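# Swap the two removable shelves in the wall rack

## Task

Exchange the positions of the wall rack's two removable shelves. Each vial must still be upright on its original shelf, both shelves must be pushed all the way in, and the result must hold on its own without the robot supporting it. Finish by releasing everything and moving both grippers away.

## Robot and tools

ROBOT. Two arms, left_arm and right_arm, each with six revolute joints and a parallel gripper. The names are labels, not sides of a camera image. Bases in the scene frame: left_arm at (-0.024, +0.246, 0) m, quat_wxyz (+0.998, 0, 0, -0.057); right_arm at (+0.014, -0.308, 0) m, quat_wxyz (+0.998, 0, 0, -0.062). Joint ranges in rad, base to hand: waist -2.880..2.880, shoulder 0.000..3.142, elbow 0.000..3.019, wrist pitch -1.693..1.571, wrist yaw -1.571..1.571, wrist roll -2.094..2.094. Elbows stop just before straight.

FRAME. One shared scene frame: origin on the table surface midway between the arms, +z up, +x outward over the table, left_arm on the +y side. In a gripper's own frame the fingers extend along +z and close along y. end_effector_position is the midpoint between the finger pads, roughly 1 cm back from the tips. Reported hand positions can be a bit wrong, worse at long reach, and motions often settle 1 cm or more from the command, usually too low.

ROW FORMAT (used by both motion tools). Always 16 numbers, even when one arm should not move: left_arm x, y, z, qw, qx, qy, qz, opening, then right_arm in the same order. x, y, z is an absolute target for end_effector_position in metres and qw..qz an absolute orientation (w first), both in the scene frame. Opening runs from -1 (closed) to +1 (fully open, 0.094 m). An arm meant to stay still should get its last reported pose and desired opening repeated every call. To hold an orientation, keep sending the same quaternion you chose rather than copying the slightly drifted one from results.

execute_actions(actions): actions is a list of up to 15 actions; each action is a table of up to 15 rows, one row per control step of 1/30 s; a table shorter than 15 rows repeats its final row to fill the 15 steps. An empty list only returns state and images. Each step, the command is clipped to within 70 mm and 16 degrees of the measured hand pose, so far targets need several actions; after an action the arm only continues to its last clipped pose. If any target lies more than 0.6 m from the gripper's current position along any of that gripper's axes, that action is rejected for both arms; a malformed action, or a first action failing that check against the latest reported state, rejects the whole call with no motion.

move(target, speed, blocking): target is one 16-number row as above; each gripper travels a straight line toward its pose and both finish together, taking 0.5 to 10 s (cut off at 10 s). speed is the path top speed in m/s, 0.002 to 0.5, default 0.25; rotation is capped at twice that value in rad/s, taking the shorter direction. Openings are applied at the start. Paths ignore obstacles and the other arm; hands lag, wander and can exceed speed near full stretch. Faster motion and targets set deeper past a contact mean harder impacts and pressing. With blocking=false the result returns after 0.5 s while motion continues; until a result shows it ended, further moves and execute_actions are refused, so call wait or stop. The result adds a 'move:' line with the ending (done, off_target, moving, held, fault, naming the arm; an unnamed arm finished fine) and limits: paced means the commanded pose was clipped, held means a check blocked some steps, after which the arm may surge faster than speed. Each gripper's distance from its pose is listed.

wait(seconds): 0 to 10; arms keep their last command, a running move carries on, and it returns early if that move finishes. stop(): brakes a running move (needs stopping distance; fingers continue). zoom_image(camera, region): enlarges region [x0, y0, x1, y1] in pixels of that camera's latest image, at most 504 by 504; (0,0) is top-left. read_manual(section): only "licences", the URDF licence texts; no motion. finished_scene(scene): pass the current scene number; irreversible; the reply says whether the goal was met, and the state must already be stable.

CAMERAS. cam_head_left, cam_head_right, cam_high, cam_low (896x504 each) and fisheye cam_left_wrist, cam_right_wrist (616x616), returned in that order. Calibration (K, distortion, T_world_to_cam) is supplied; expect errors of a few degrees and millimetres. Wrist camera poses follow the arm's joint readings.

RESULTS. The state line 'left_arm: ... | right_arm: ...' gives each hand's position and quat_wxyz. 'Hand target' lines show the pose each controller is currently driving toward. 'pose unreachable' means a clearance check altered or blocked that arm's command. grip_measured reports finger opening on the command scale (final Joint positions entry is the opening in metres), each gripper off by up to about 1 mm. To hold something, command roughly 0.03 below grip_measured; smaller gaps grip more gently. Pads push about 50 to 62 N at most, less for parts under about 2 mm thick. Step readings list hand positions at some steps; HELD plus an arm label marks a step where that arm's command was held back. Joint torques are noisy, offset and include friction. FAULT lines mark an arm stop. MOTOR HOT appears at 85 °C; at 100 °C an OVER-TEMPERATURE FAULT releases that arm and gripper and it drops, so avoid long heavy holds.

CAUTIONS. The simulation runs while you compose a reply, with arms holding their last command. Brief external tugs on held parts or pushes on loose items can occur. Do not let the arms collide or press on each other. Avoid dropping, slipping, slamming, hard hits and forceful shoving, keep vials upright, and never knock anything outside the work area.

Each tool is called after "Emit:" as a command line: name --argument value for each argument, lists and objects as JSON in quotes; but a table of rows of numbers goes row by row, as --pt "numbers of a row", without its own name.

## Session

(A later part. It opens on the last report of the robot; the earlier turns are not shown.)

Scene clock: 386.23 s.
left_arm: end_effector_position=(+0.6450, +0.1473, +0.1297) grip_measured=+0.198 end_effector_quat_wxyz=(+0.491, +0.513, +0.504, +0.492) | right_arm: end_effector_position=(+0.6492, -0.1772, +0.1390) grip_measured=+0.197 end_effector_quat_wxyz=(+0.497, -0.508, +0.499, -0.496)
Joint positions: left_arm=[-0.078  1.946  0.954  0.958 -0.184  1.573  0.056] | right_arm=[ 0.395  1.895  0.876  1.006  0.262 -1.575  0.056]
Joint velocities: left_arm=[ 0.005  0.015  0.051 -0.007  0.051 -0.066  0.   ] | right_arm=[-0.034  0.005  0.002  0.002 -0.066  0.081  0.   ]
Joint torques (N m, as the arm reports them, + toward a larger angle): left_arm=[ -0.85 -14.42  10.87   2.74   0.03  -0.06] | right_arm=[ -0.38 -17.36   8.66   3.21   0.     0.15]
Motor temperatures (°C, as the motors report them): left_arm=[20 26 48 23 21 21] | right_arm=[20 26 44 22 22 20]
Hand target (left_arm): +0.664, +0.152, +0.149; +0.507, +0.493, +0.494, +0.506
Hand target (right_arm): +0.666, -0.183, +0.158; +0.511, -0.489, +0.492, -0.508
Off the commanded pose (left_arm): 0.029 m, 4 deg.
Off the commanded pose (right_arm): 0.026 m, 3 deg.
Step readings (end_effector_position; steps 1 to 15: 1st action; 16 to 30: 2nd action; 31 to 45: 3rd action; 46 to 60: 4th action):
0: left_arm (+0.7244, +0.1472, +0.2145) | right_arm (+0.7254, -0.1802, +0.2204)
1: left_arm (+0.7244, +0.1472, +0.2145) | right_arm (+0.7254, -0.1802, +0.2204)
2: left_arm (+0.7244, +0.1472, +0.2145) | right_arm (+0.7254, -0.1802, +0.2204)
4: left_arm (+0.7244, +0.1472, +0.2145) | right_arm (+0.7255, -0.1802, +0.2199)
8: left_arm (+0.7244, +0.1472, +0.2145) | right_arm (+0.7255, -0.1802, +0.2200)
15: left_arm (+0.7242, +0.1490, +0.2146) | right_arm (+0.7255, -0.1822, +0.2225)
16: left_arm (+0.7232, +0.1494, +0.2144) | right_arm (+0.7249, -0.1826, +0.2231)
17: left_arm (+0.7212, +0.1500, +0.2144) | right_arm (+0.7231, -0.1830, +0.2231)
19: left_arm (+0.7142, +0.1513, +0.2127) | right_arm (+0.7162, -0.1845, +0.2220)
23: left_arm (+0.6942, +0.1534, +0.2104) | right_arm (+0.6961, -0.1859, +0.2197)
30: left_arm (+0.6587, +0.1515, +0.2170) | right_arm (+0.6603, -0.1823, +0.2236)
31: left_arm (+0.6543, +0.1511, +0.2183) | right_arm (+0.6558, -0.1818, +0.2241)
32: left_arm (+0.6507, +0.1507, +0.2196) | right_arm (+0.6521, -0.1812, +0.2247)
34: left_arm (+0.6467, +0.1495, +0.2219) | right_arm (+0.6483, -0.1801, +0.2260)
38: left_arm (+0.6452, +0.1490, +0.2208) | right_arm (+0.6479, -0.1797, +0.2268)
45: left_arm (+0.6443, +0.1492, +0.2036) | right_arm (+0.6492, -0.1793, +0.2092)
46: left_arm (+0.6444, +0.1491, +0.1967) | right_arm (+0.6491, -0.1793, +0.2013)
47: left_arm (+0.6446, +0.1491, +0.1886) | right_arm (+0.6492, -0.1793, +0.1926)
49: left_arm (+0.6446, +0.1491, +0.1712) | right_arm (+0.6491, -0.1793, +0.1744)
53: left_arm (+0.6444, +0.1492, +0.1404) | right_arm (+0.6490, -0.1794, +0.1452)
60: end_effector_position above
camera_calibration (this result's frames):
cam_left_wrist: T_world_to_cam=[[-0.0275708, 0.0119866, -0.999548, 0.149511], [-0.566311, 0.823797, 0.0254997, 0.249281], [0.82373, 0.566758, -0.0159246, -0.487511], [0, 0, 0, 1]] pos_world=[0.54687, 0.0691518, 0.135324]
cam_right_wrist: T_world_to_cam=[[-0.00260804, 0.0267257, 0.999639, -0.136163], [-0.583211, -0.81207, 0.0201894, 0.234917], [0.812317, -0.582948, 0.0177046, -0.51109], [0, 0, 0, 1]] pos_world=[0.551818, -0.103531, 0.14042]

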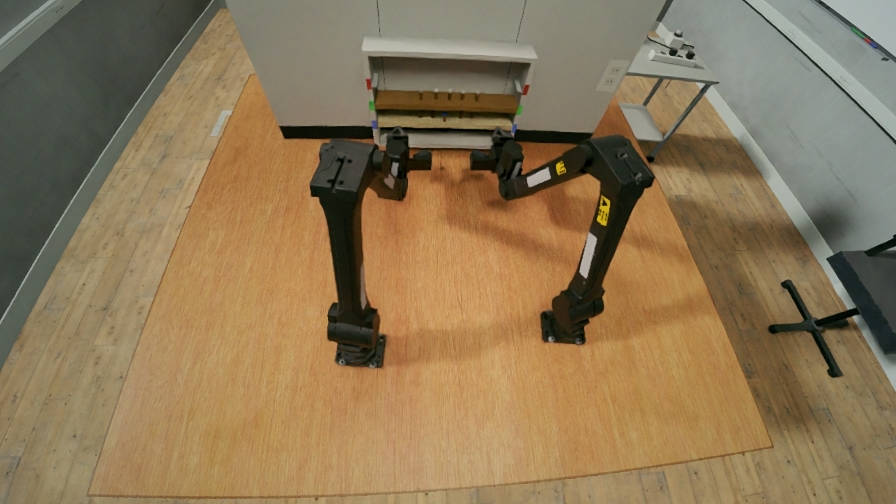

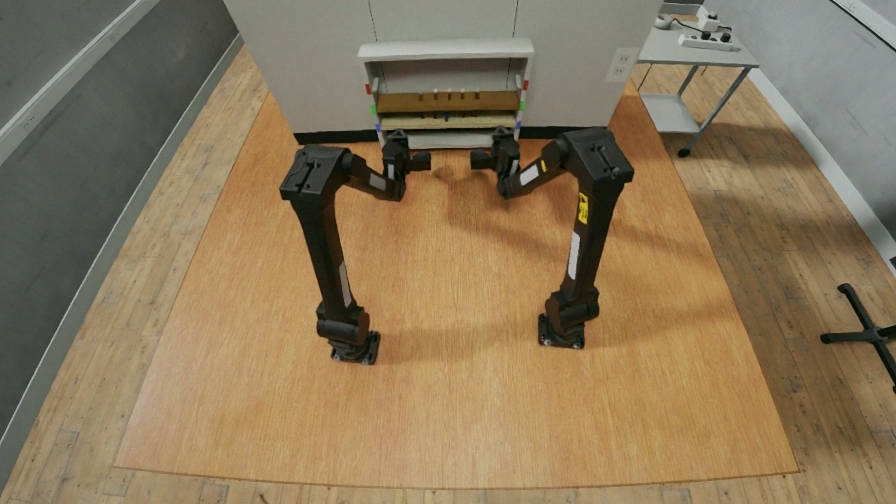

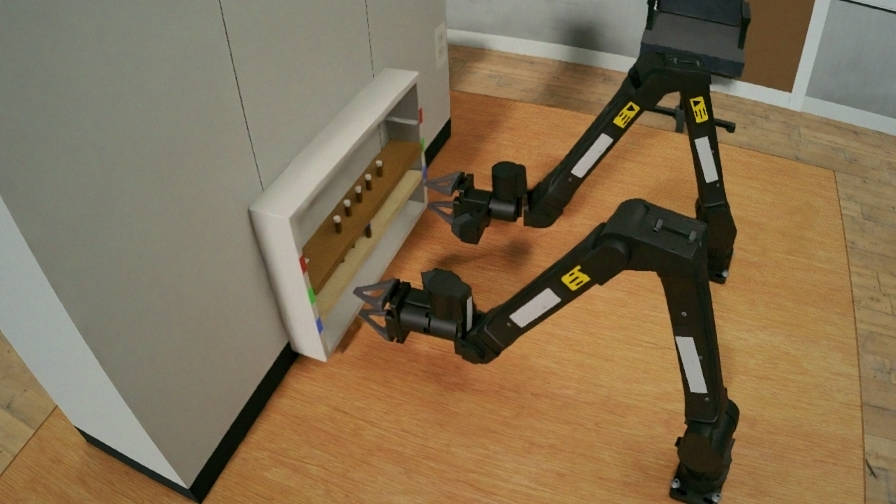

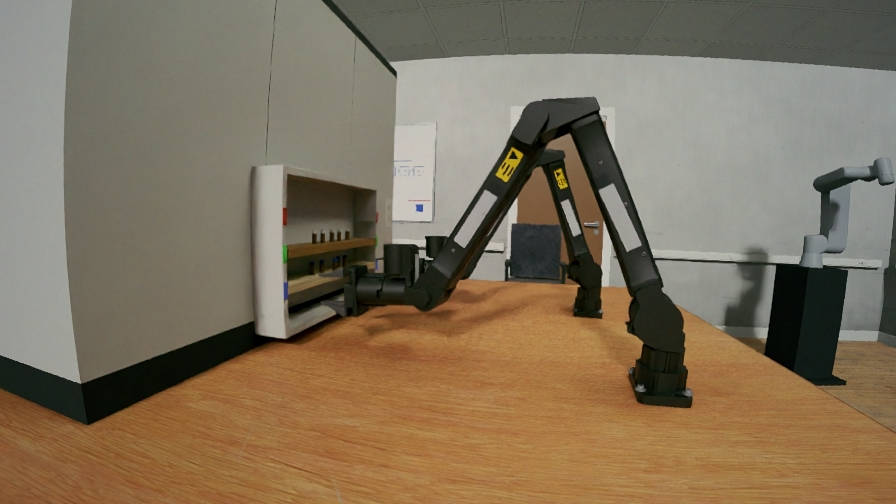

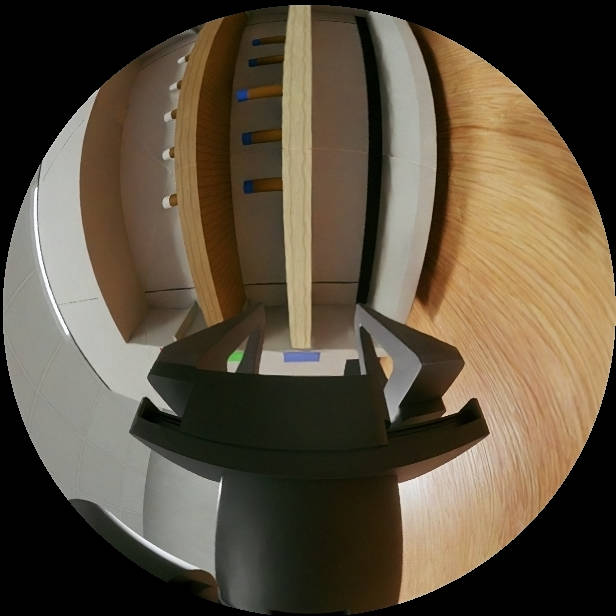

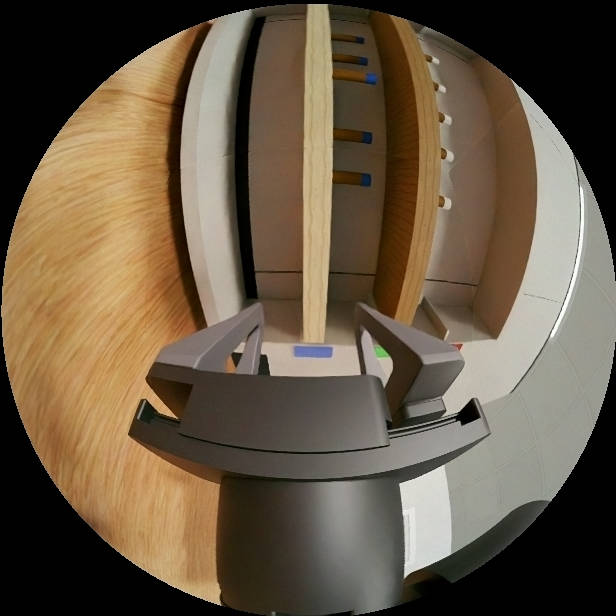

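Emit:
execute_actions --actions '[[[0.668,0.152,0.149,0.507,0.493,0.494,0.506,0.2,0.669,-0.183,0.1575,0.511,-0.489,0.492,-0.508,0.2],[0.671,0.152,0.149,0.507,0.493,0.494,0.506,0.2,0.672,-0.183,0.1575,0.511,-0.489,0.492,-0.508,0.2],[0.675,0.152,0.149,0.507,0.493,0.494,0.506,0.2,0.676,-0.183,0.1575,0.511,-0.489,0.492,-0.508,0.2],[0.679,0.152,0.149,0.507,0.493,0.494,0.506,0.2,0.680,-0.183,0.1575,0.511,-0.489,0.492,-0.508,0.2],[0.683,0.152,0.149,0.507,0.493,0.494,0.506,0.2,0.684,-0.183,0.1575,0.511,-0.489,0.492,-0.508,0.2],[0.687,0.152,0.149,0.507,0.493,0.494,0.506,0.2,0.688,-0.183,0.1575,0.511,-0.489,0.492,-0.508,0.2],[0.691,0.152,0.149,0.507,0.493,0.494,0.506,0.2,0.692,-0.183,0.1575,0.511,-0.489,0.492,-0.508,0.2],[0.695,0.152,0.149,0.507,0.493,0.494,0.506,0.2,0.696,-0.183,0.1575,0.511,-0.489,0.492,-0.508,0.2],[0.699,0.152,0.149,0.507,0.493,0.494,0.506,0.2,0.700,-0.183,0.1575,0.511,-0.489,0.492,-0.508,0.2],[0.703,0.152,0.149,0.507,0.493,0.494,0.506,0.2,0.704,-0.183,0.1575,0.511,-0.489,0.492,-0.508,0.2],[0.707,0.152,0.149,0.507,0.493,0.494,0.506,0.2,0.708,-0.183,0.1575,0.511,-0.489,0.492,-0.508,0.2],[0.711,0.152,0.149,0.507,0.493,0.494,0.506,0.2,0.712,-0.183,0.1575,0.511,-0.489,0.492,-0.508,0.2],[0.715,0.152,0.149,0.507,0.493,0.494,0.506,0.2,0.716,-0.183,0.1575,0.511,-0.489,0.492,-0.508,0.2],[0.719,0.152,0.149,0.507,0.493,0.494,0.506,0.2,0.720,-0.183,0.1575,0.511,-0.489,0.492,-0.508,0.2],[0.723,0.152,0.149,0.507,0.493,0.494,0.506,0.2,0.724,-0.183,0.1575,0.511,-0.489,0.492,-0.508,0.2]],[[0.7265,0.152,0.149,0.507,0.493,0.494,0.506,0.2,0.7275,-0.183,0.1575,0.511,-0.489,0.492,-0.508,0.2],[0.730,0.152,0.149,0.507,0.493,0.494,0.506,0.2,0.731,-0.183,0.1575,0.511,-0.489,0.492,-0.508,0.2],[0.733,0.152,0.149,0.507,0.493,0.494,0.506,0.2,0.734,-0.183,0.1575,0.511,-0.489,0.492,-0.508,0.2],[0.736,0.152,0.149,0.507,0.493,0.494,0.506,0.2,0.737,-0.183,0.1575,0.511,-0.489,0.492,-0.508,0.2],[0.7385,0.152,0.149,0.507,0.493,0.494,0.506,0.2,0.7395,-0.183,0.1575,0.511,-0.489,0.492,-0.508,0.2],[0.7405,0.152,0.149,0.507,0.493,0.494,0.506,0.2,0.7415,-0.183,0.1575,0.511,-0.489,0.492,-0.508,0.2],[0.7425,0.152,0.149,0.507,0.493,0.494,0.506,0.15,0.7435,-0.183,0.1575,0.511,-0.489,0.492,-0.508,0.15],[0.744,0.152,0.149,0.507,0.493,0.494,0.506,0.1,0.745,-0.183,0.1575,0.511,-0.489,0.492,-0.508,0.1],[0.745,0.152,0.149,0.507,0.493,0.494,0.506,0.05,0.746,-0.183,0.1575,0.511,-0.489,0.492,-0.508,0.05],[0.746,0.152,0.149,0.507,0.493,0.494,0.506,0.0,0.747,-0.183,0.1575,0.511,-0.489,0.492,-0.508,0.0],[0.746,0.152,0.149,0.507,0.493,0.494,0.506,-0.05,0.747,-0.183,0.1575,0.511,-0.489,0.492,-0.508,-0.05],[0.746,0.152,0.149,0.507,0.493,0.494,0.506,-0.1,0.747,-0.183,0.1575,0.511,-0.489,0.492,-0.508,-0.1],[0.746,0.152,0.149,0.507,0.493,0.494,0.506,-0.15,0.747,-0.183,0.1575,0.511,-0.489,0.492,-0.508,-0.15],[0.746,0.152,0.149,0.507,0.493,0.494,0.506,-0.2,0.747,-0.183,0.1575,0.511,-0.489,0.492,-0.508,-0.2]]]'

Scene clock: 418.20 s.
left_arm: end_effector_position=(+0.7290, +0.1482, +0.1413) grip_measured=-0.193 end_effector_quat_wxyz=(+0.503, +0.499, +0.496, +0.501) | right_arm: end_effector_position=(+0.7300, -0.1798, +0.1483) grip_measured=-0.192 end_effector_quat_wxyz=(+0.505, -0.498, +0.494, -0.503)
Joint positions: left_arm=[-0.05   2.079  1.221  0.868 -0.159  1.573  0.038] | right_arm=[ 0.353  2.016  1.12   0.913  0.224 -1.575  0.038]
Joint velocities: left_arm=[-0.015 -0.005 -0.002 -0.012 -0.022 -0.022 -0.011] | right_arm=[ 0.005 -0.005  0.002  0.002 -0.007 -0.051 -0.01 ]
Joint torques (N m, as the arm reports them, + toward a larger angle): left_arm=[ -0.77 -17.83  11.89   1.12   0.04  -0.08] | right_arm=[ -0.4  -18.83   9.63   2.23  -0.04   0.17]
Motor temperatures (°C, as the motors report them): left_arm=[20 26 46 23 21 21] | right_arm=[20 26 43 22 22 20]
Hand target (left_arm): +0.745, +0.152, +0.149; +0.507, +0.493, +0.494, +0.506
Hand target (right_arm): +0.746, -0.183, +0.158; +0.511, -0.489, +0.492, -0.508
Off the commanded pose (left_arm): 0.019 m, 1 deg.
Off the commanded pose (right_arm): 0.020 m, 1 deg.
Step readings (end_effector_position; steps 1 to 15: 1st action; 16 to 30: 2nd action):
0: left_arm (+0.6491, +0.1496, +0.1342) | right_arm (+0.6508, -0.1813, +0.1399)
1: left_arm (+0.6493, +0.1495, +0.1343) | right_arm (+0.6508, -0.1812, +0.1399)
2: left_arm (+0.6497, +0.1494, +0.1345) | right_arm (+0.6510, -0.1809, +0.1402)
4: left_arm (+0.6531, +0.1486, +0.1362) | right_arm (+0.6537, -0.1801, +0.1421)
8: left_arm (+0.6682, +0.1472, +0.1423) | right_arm (+0.6687, -0.1787, +0.1496)
15: left_arm (+0.6982, +0.1479, +0.1468) | right_arm (+0.6993, -0.1798, +0.1532)
16: left_arm (+0.7021, +0.1478, +0.1465) | right_arm (+0.7032, -0.1799, +0.1527)
17: left_arm (+0.7059, +0.1480, +0.1461) | right_arm (+0.7070, -0.1801, +0.1521)
19: left_arm (+0.7128, +0.1483, +0.1452) | right_arm (+0.7139, -0.1803, +0.1507)
23: left_arm (+0.7234, +0.1484, +0.1428) | right_arm (+0.7244, -0.1802, +0.1483)
30: end_effector_position above
camera_calibration (this result's frames):
cam_left_wrist: T_world_to_cam=[[0.01552, 0.00390907, -0.999872, 0.133168], [-0.569248, 0.822147, -0.00562162, 0.302604], [0.822019, 0.569262, 0.0149849, -0.560579], [0, 0, 0, 1]] pos_world=[0.630997, 0.0698115, 0.143253]
cam_right_wrist: T_world_to_cam=[[-0.0313191, 0.0194637, 0.99932, -0.125439], [-0.587172, -0.809458, -0.00263648, 0.286474], [0.808856, -0.586855, 0.03678, -0.579379], [0, 0, 0, 1]] pos_world=[0.632915, -0.105682, 0.147419]

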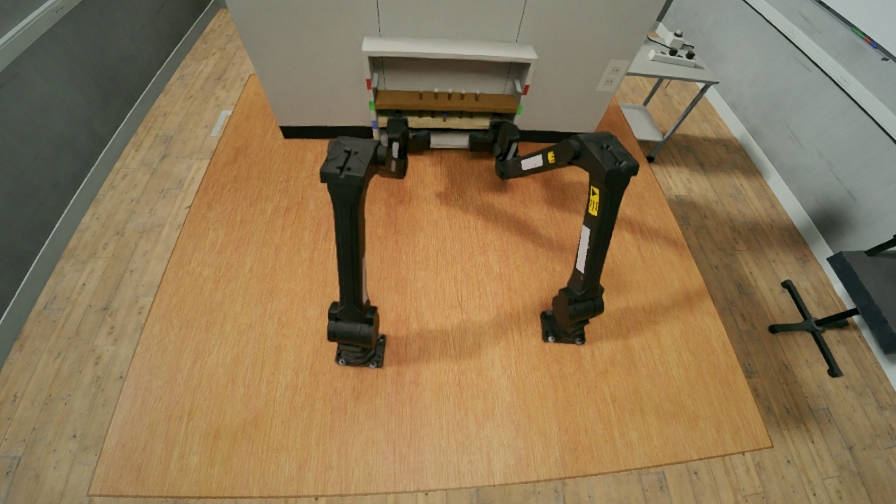

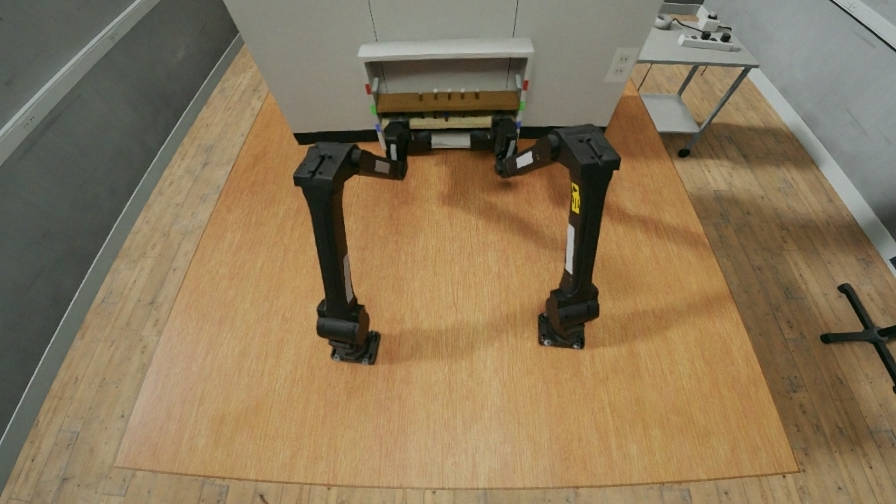

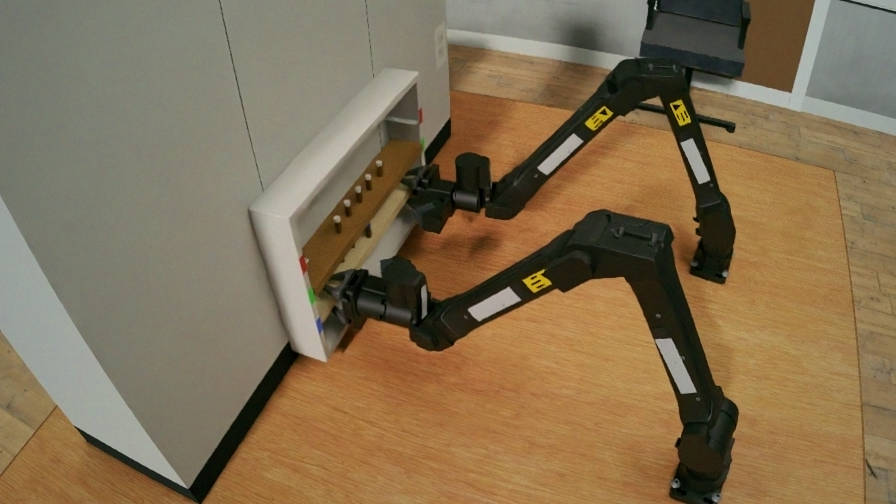

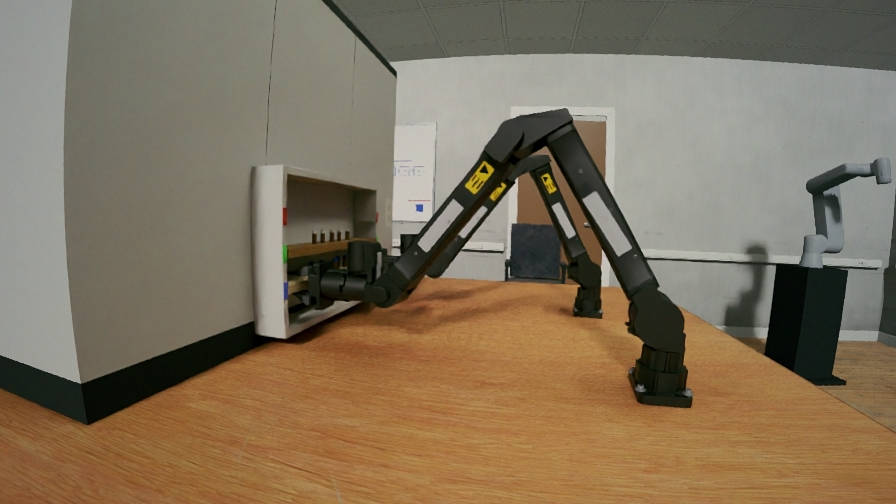

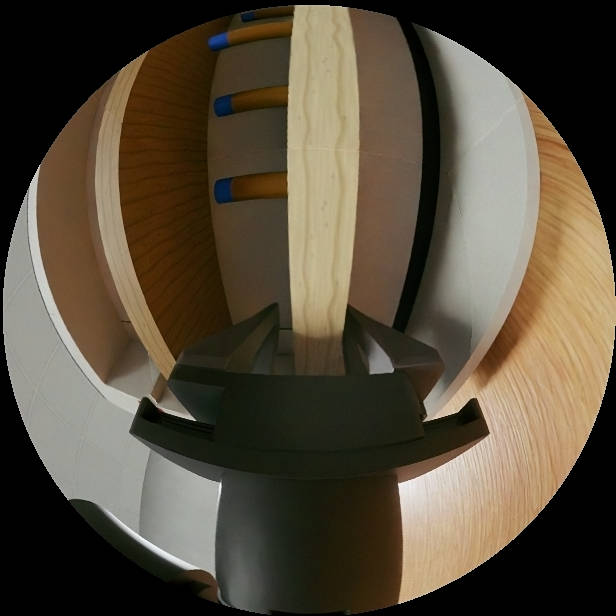

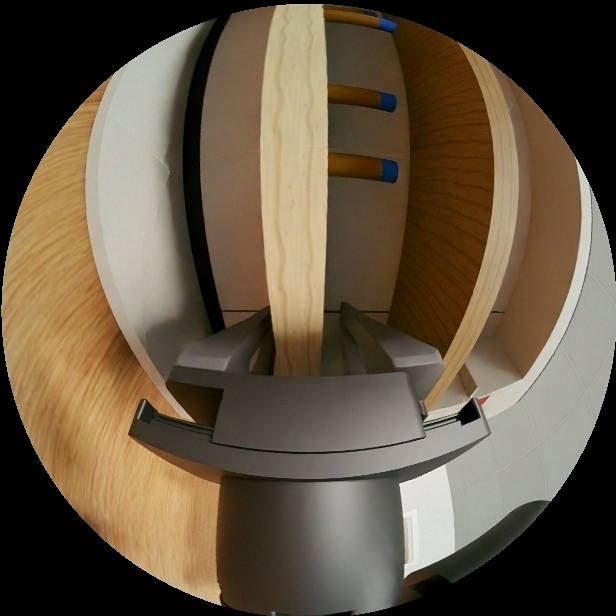

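Emit:
execute_actions --actions '[[[0.746,0.152,0.1483,0.5062,0.4938,0.4946,0.5054,-0.22,0.747,-0.183,0.1565,0.5098,-0.4902,0.4927,-0.5073,-0.22],[0.746,0.152,0.1476,0.5054,0.4946,0.4952,0.5048,-0.25,0.747,-0.183,0.1555,0.5085,-0.4915,0.4935,-0.5065,-0.25],[0.746,0.152,0.147,0.5046,0.4954,0.4957,0.5043,-0.29,0.747,-0.183,0.1545,0.5073,-0.4927,0.4942,-0.5058,-0.29],[0.746,0.152,0.1463,0.5038,0.4962,0.4963,0.5037,-0.33,0.747,-0.183,0.1535,0.506,-0.494,0.495,-0.505,-0.33],[0.746,0.152,0.1463,0.5038,0.4962,0.4963,0.5037,-0.37,0.747,-0.183,0.1535,0.506,-0.494,0.495,-0.505,-0.37],[0.746,0.152,0.1463,0.5038,0.4962,0.4963,0.5037,-0.41,0.747,-0.183,0.1535,0.506,-0.494,0.495,-0.505,-0.41],[0.746,0.152,0.1463,0.5038,0.4962,0.4963,0.5037,-0.45,0.747,-0.183,0.1535,0.506,-0.494,0.495,-0.505,-0.45],[0.746,0.152,0.1463,0.5038,0.4962,0.4963,0.5037,-0.49,0.747,-0.183,0.1535,0.506,-0.494,0.495,-0.505,-0.49],[0.746,0.152,0.1463,0.5038,0.4962,0.4963,0.5037,-0.52,0.747,-0.183,0.1535,0.506,-0.494,0.495,-0.505,-0.52],[0.746,0.152,0.1463,0.5038,0.4962,0.4963,0.5037,-0.55,0.747,-0.183,0.1535,0.506,-0.494,0.495,-0.505,-0.55],[0.746,0.152,0.1463,0.5038,0.4962,0.4963,0.5037,-0.575,0.747,-0.183,0.1535,0.506,-0.494,0.495,-0.505,-0.575],[0.746,0.152,0.1463,0.5038,0.4962,0.4963,0.5037,-0.6,0.747,-0.183,0.1535,0.506,-0.494,0.495,-0.505,-0.6],[0.746,0.152,0.1463,0.5038,0.4962,0.4963,0.5037,-0.62,0.747,-0.183,0.1535,0.506,-0.494,0.495,-0.505,-0.62],[0.746,0.152,0.1463,0.5038,0.4962,0.4963,0.5037,-0.65,0.747,-0.183,0.1535,0.506,-0.494,0.495,-0.505,-0.65],[0.746,0.152,0.1463,0.5038,0.4962,0.4963,0.5037,-0.68,0.747,-0.183,0.1535,0.506,-0.494,0.495,-0.505,-0.68]]]'

Scene clock: 439.10 s.
left_arm: end_effector_position=(+0.7291, +0.1481, +0.1385) grip_measured=-0.646 end_effector_quat_wxyz=(+0.500, +0.502, +0.498, +0.499) | right_arm: end_effector_position=(+0.7302, -0.1797, +0.1446) grip_measured=-0.639 end_effector_quat_wxyz=(+0.501, -0.502, +0.497, -0.500)
Joint positions: left_arm=[-0.05   2.079  1.221  0.857 -0.158  1.573  0.017] | right_arm=[ 0.353  2.016  1.12   0.897  0.224 -1.575  0.017]
Joint velocities: left_arm=[ 0.005 -0.005 -0.002 -0.002 -0.037  0.022  0.   ] | right_arm=[-0.005 -0.005 -0.012 -0.002 -0.051  0.022  0.001]
Joint torques (N m, as the arm reports them, + toward a larger angle): left_arm=[ -0.99 -18.23  11.7    1.27   0.02  -0.07] | right_arm=[ -0.37 -18.77   9.67   2.18  -0.03   0.19]
Motor temperatures (°C, as the motors report them): left_arm=[20 26 47 23 21 21] | right_arm=[20 26 44 22 22 20]
Hand target (left_arm): +0.745, +0.152, +0.147; +0.504, +0.496, +0.496, +0.504
Hand target (right_arm): +0.746, -0.183, +0.154; +0.506, -0.494, +0.495, -0.505
Off the commanded pose (left_arm): 0.019 m, 1 deg.
Off the commanded pose (right_arm): 0.019 m, 1 deg.
Step readings (end_effector_position):
0: left_arm (+0.7290, +0.1482, +0.1412) | right_arm (+0.7300, -0.1798, +0.1483)
1: left_arm (+0.7290, +0.1482, +0.1412) | right_arm (+0.7300, -0.1798, +0.1481)
2: left_arm (+0.7290, +0.1482, +0.1410) | right_arm (+0.7300, -0.1798, +0.1477)
4: left_arm (+0.7291, +0.1481, +0.1400) | right_arm (+0.7300, -0.1797, +0.1462)
8: left_arm (+0.7291, +0.1481, +0.1388) | right_arm (+0.7300, -0.1797, +0.1445)
15: end_effector_position above
camera_calibration (this result's frames):
cam_left_wrist: T_world_to_cam=[[0.00423182, 0.00577324, -0.999974, 0.138347], [-0.568953, 0.822367, 0.00234008, 0.301297], [0.822359, 0.568928, 0.00676481, -0.559566], [0, 0, 0, 1]] pos_world=[0.631003, 0.0697774, 0.141424]
cam_right_wrist: T_world_to_cam=[[-0.0161077, 0.0230236, 0.999605, -0.13226], [-0.586813, -0.80967, 0.00919297, 0.284614], [0.809562, -0.586434, 0.0265525, -0.578259], [0, 0, 0, 1]] pos_world=[0.633021, -0.105622, 0.144945]

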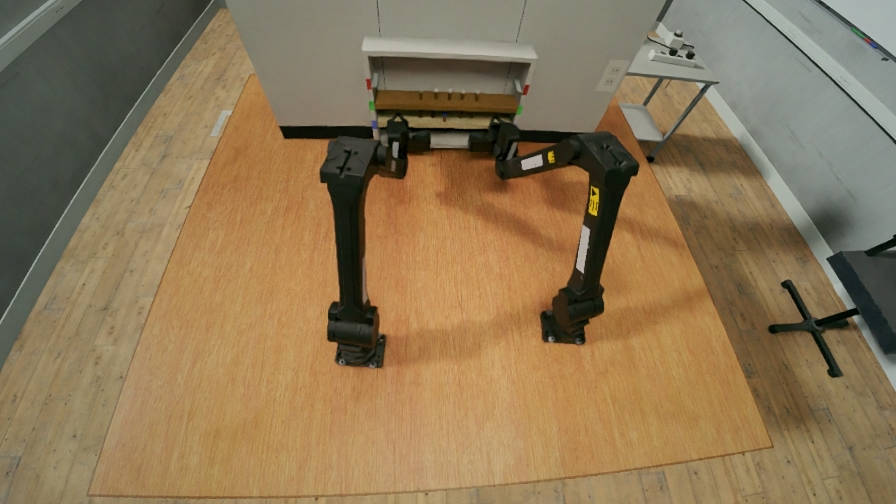

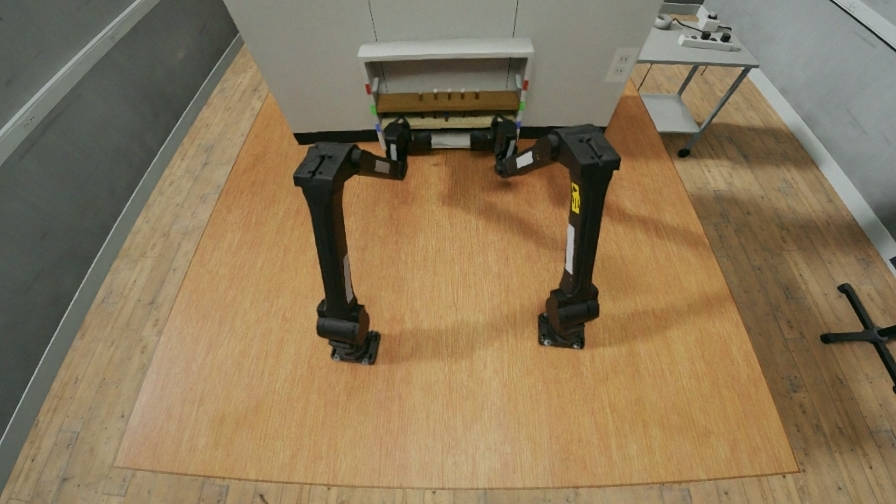

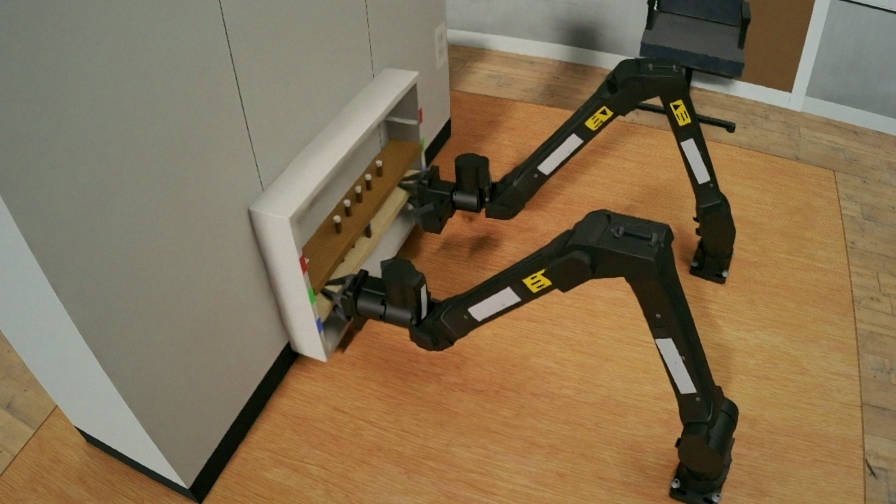

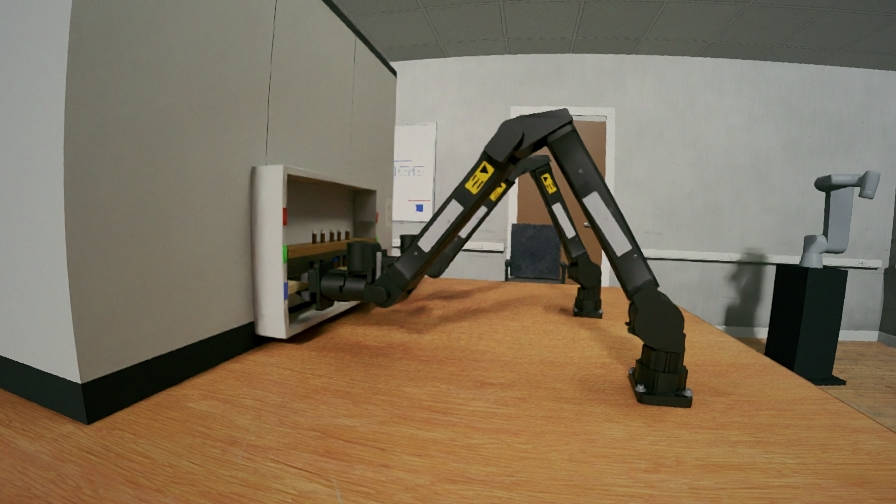

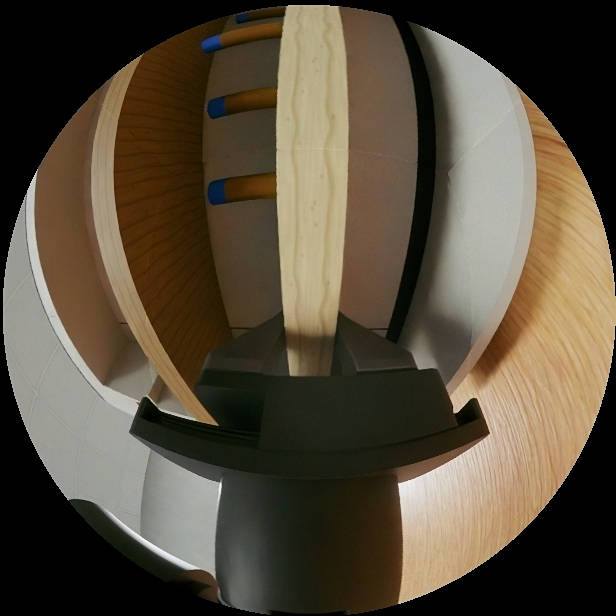

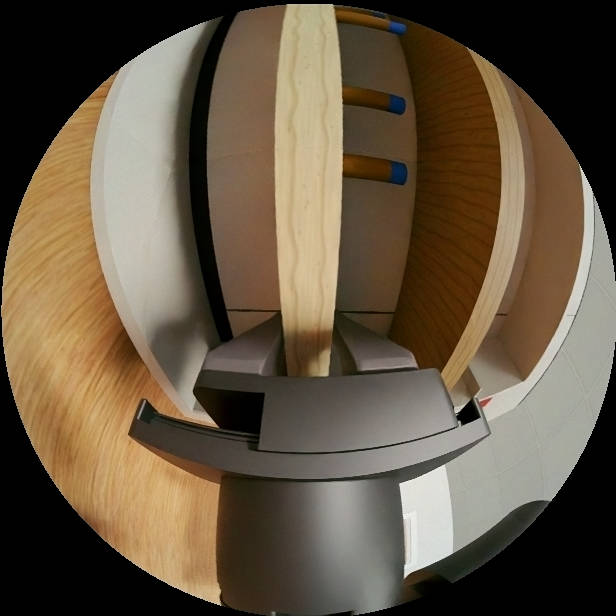

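Emit:
execute_actions --actions '[[[0.7438,0.1514,0.1509,0.5063,0.4937,0.4945,0.5055,-0.68,0.745,-0.1822,0.1562,0.5079,-0.4921,0.494,-0.506,-0.68],[0.7416,0.1507,0.1555,0.5088,0.4912,0.4926,0.5074,-0.68,0.7429,-0.1813,0.1589,0.5098,-0.4902,0.493,-0.507,-0.68],[0.7394,0.1501,0.1602,0.5114,0.4886,0.4908,0.5092,-0.68,0.7409,-0.1805,0.1616,0.5117,-0.4883,0.492,-0.508,-0.68],[0.7372,0.1494,0.1648,0.5139,0.4861,0.489,0.511,-0.68,0.7388,-0.1796,0.1643,0.5136,-0.4864,0.491,-0.509,-0.68],[0.735,0.1488,0.1694,0.5164,0.4836,0.4872,0.5128,-0.68,0.7368,-0.1788,0.167,0.5155,-0.4845,0.49,-0.51,-0.68],[0.7328,0.1481,0.174,0.5189,0.4811,0.4853,0.5147,-0.68,0.7347,-0.1779,0.1697,0.5174,-0.4826,0.489,-0.511,-0.68],[0.7306,0.1475,0.1786,0.5214,0.4786,0.4835,0.5165,-0.68,0.7327,-0.1771,0.1724,0.5193,-0.4807,0.488,-0.512,-0.68],[0.7284,0.1468,0.1833,0.524,0.476,0.4817,0.5183,-0.68,0.7306,-0.1762,0.1751,0.5212,-0.4788,0.487,-0.513,-0.68],[0.7262,0.1462,0.1879,0.5265,0.4735,0.4798,0.5202,-0.68,0.7286,-0.1754,0.1778,0.5231,-0.4769,0.486,-0.514,-0.68],[0.724,0.1455,0.1925,0.529,0.471,0.478,0.522,-0.68,0.7265,-0.1745,0.1805,0.525,-0.475,0.485,-0.515,-0.68],[0.722,0.1455,0.1925,0.529,0.471,0.478,0.522,-0.68,0.7245,-0.1745,0.1805,0.525,-0.475,0.485,-0.515,-0.68],[0.720,0.1455,0.1925,0.529,0.471,0.478,0.522,-0.68,0.7225,-0.1745,0.1805,0.525,-0.475,0.485,-0.515,-0.68],[0.7175,0.1455,0.1925,0.529,0.471,0.478,0.522,-0.68,0.720,-0.1745,0.1805,0.525,-0.475,0.485,-0.515,-0.68],[0.715,0.1455,0.1925,0.529,0.471,0.478,0.522,-0.68,0.7175,-0.1745,0.1805,0.525,-0.475,0.485,-0.515,-0.68],[0.7125,0.1455,0.1925,0.529,0.471,0.478,0.522,-0.68,0.715,-0.1745,0.1805,0.525,-0.475,0.485,-0.515,-0.68]],[[0.710,0.1455,0.1925,0.529,0.471,0.478,0.522,-0.68,0.7125,-0.1745,0.1805,0.525,-0.475,0.485,-0.515,-0.68],[0.7073,0.1455,0.1925,0.529,0.471,0.478,0.522,-0.68,0.7098,-0.1745,0.1805,0.525,-0.475,0.485,-0.515,-0.68],[0.7046,0.1455,0.1925,0.529,0.471,0.478,0.522,-0.68,0.7071,-0.1745,0.1805,0.525,-0.475,0.485,-0.515,-0.68],[0.7019,0.1455,0.1925,0.529,0.471,0.478,0.522,-0.68,0.7044,-0.1745,0.1805,0.525,-0.475,0.485,-0.515,-0.68],[0.6992,0.1455,0.1925,0.529,0.471,0.478,0.522,-0.68,0.7017,-0.1745,0.1805,0.525,-0.475,0.485,-0.515,-0.68],[0.6965,0.1455,0.1925,0.529,0.471,0.478,0.522,-0.68,0.699,-0.1745,0.1805,0.525,-0.475,0.485,-0.515,-0.68],[0.6938,0.1455,0.1925,0.529,0.471,0.478,0.522,-0.68,0.6963,-0.1745,0.1805,0.525,-0.475,0.485,-0.515,-0.68],[0.6911,0.1455,0.1925,0.529,0.471,0.478,0.522,-0.68,0.6936,-0.1745,0.1805,0.525,-0.475,0.485,-0.515,-0.68],[0.6884,0.1455,0.1925,0.529,0.471,0.478,0.522,-0.68,0.6909,-0.1745,0.1805,0.525,-0.475,0.485,-0.515,-0.68],[0.6857,0.1455,0.1925,0.529,0.471,0.478,0.522,-0.68,0.6882,-0.1745,0.1805,0.525,-0.475,0.485,-0.515,-0.68],[0.683,0.1455,0.1925,0.529,0.471,0.478,0.522,-0.68,0.6855,-0.1745,0.1805,0.525,-0.475,0.485,-0.515,-0.68],[0.6805,0.1455,0.1925,0.529,0.471,0.478,0.522,-0.68,0.683,-0.1745,0.1805,0.525,-0.475,0.485,-0.515,-0.68],[0.6785,0.1455,0.1925,0.529,0.471,0.478,0.522,-0.68,0.681,-0.1745,0.1805,0.525,-0.475,0.485,-0.515,-0.68],[0.677,0.1455,0.1925,0.529,0.471,0.478,0.522,-0.68,0.6795,-0.1745,0.1805,0.525,-0.475,0.485,-0.515,-0.68],[0.676,0.1455,0.1925,0.529,0.471,0.478,0.522,-0.68,0.6785,-0.1745,0.1805,0.525,-0.475,0.485,-0.515,-0.68]]]'

Scene clock: 479.07 s.
left_arm: end_effector_position=(+0.6806, +0.1506, +0.1386) grip_measured=-0.646 end_effector_quat_wxyz=(+0.498, +0.501, +0.501, +0.500) | right_arm: end_effector_position=(+0.6830, -0.1781, +0.1460) grip_measured=-0.639 end_effector_quat_wxyz=(+0.501, -0.500, +0.497, -0.502)
Joint positions: left_arm=[-0.063  1.998  1.062  0.931 -0.179  1.573  0.017] | right_arm=[ 0.379  1.941  0.976  0.971  0.254 -1.575  0.017]
Joint velocities: left_arm=[-0.034 -0.103 -0.178  0.061  0.007 -0.037 -0.001] | right_arm=[ 0.034 -0.103 -0.144  0.066  0.007  0.007  0.001]
Joint torques (N m, as the arm reports them, + toward a larger angle): left_arm=[ -1.53 -22.15   7.76   3.63  -0.48  -0.03] | right_arm=[  0.9  -22.56   6.08   4.26   0.72   0.21]
Motor temperatures (°C, as the motors report them): left_arm=[20 26 47 23 21 21] | right_arm=[20 26 44 21 22 20]
Hand target (left_arm): +0.677, +0.146, +0.191; +0.528, +0.470, +0.478, +0.522
Hand target (right_arm): +0.679, -0.175, +0.179; +0.525, -0.474, +0.485, -0.514
Off the commanded pose (left_arm): 0.054 m, 6 deg.
Off the commanded pose (right_arm): 0.035 m, 4 deg.
Step readings (end_effector_position; steps 1 to 15: 1st action; 16 to 30: 2nd action):
0: left_arm (+0.7291, +0.1481, +0.1385) | right_arm (+0.7302, -0.1797, +0.1446)
1: left_arm (+0.7291, +0.1481, +0.1385) | right_arm (+0.7302, -0.1797, +0.1446)
2: left_arm (+0.7291, +0.1481, +0.1385) | right_arm (+0.7302, -0.1797, +0.1446)
4: left_arm (+0.7291, +0.1481, +0.1385) | right_arm (+0.7302, -0.1798, +0.1446)
8: left_arm (+0.7291, +0.1484, +0.1390) | right_arm (+0.7301, -0.1798, +0.1456)
15: left_arm (+0.7205, +0.1500, +0.1390) | right_arm (+0.7224, -0.1780, +0.1461)
16: left_arm (+0.7180, +0.1503, +0.1392) | right_arm (+0.7199, -0.1777, +0.1461)
17: left_arm (+0.7154, +0.1506, +0.1391) | right_arm (+0.7173, -0.1777, +0.1463)
19: left_arm (+0.7099, +0.1506, +0.1391) | right_arm (+0.7120, -0.1775, +0.1463)
23: left_arm (+0.6988, +0.1505, +0.1388) | right_arm (+0.7010, -0.1778, +0.1461)
30: end_effector_position above
camera_calibration (this result's frames):
cam_left_wrist: T_world_to_cam=[[0.00231432, 0.00618118, -0.999978, 0.13993], [-0.575517, 0.817782, 0.003723, 0.276634], [0.817787, 0.575496, 0.00544998, -0.518805], [0, 0, 0, 1]] pos_world=[0.583155, 0.071479, 0.141724]
cam_right_wrist: T_world_to_cam=[[-0.0207937, 0.0218257, 0.999546, -0.131481], [-0.590548, -0.806985, 0.00533577, 0.261827], [0.806734, -0.590169, 0.0296694, -0.538315], [0, 0, 0, 1]] pos_world=[0.586165, -0.103537, 0.145995]

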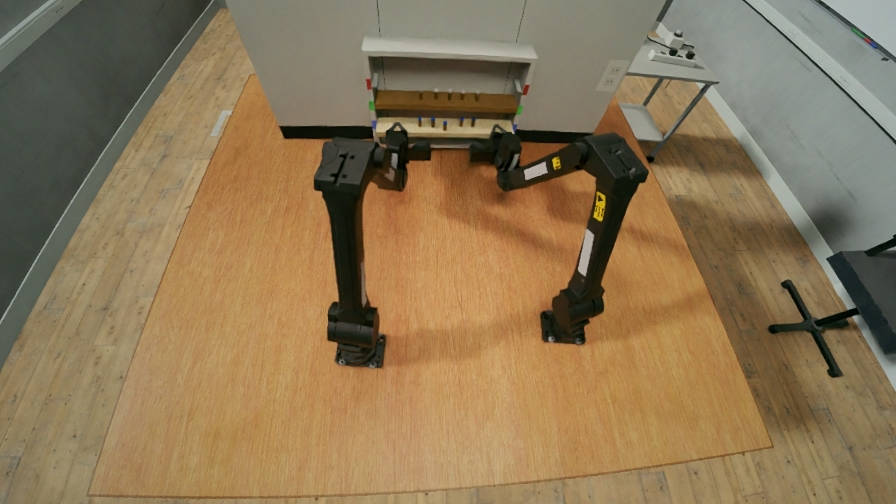

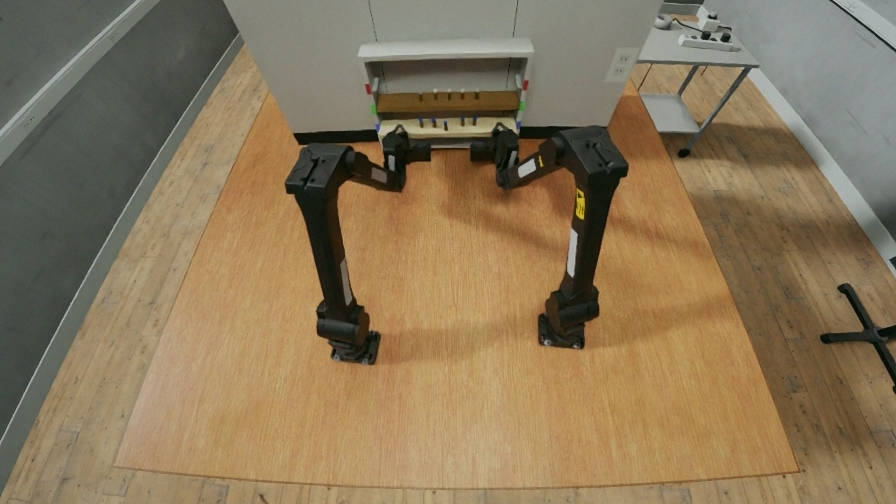

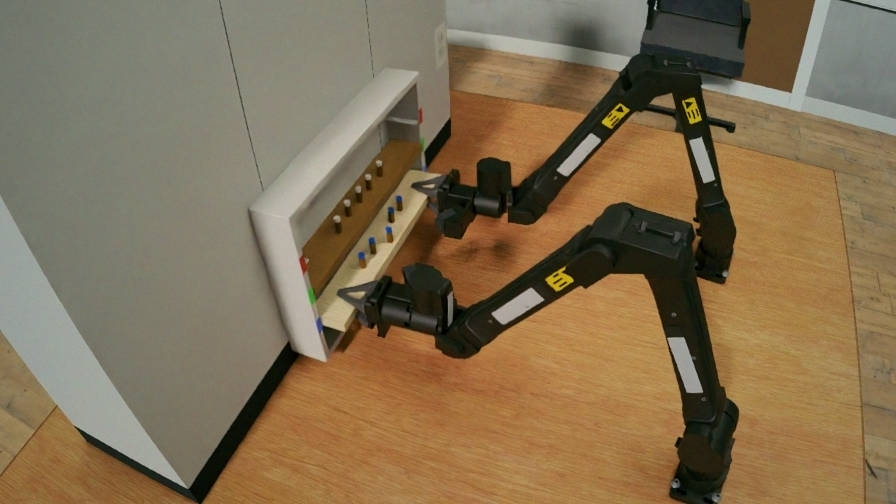

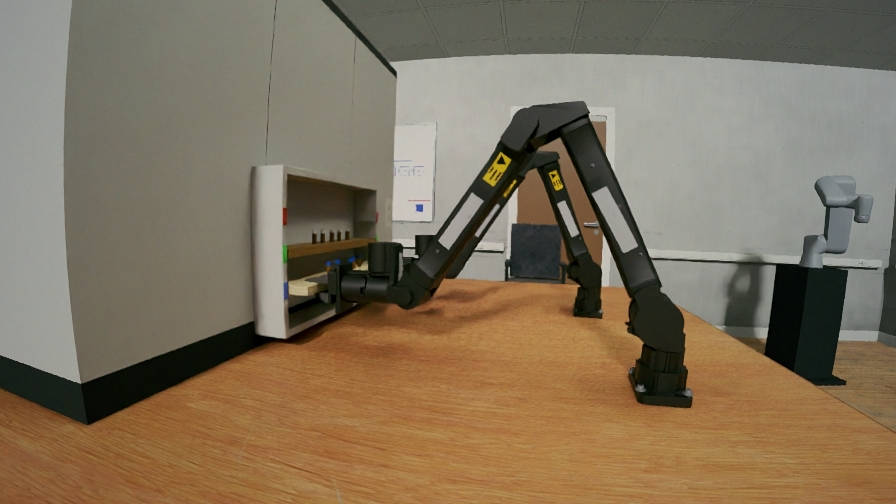

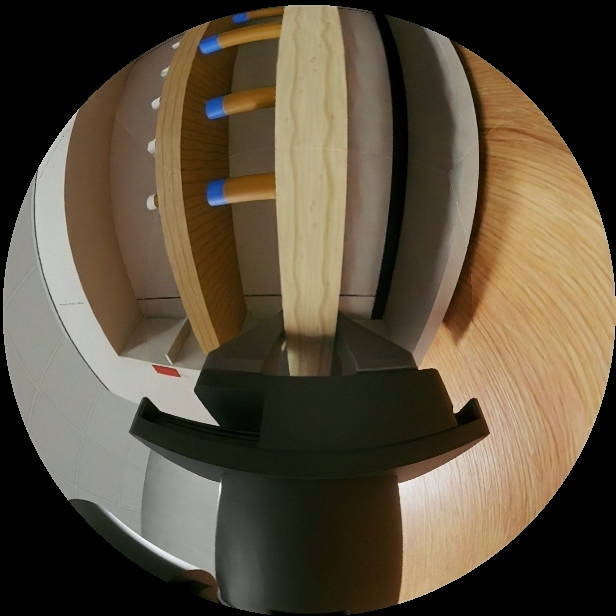

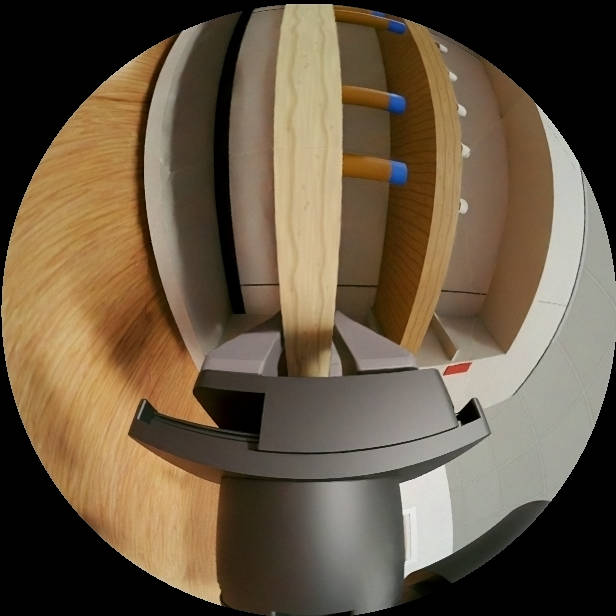

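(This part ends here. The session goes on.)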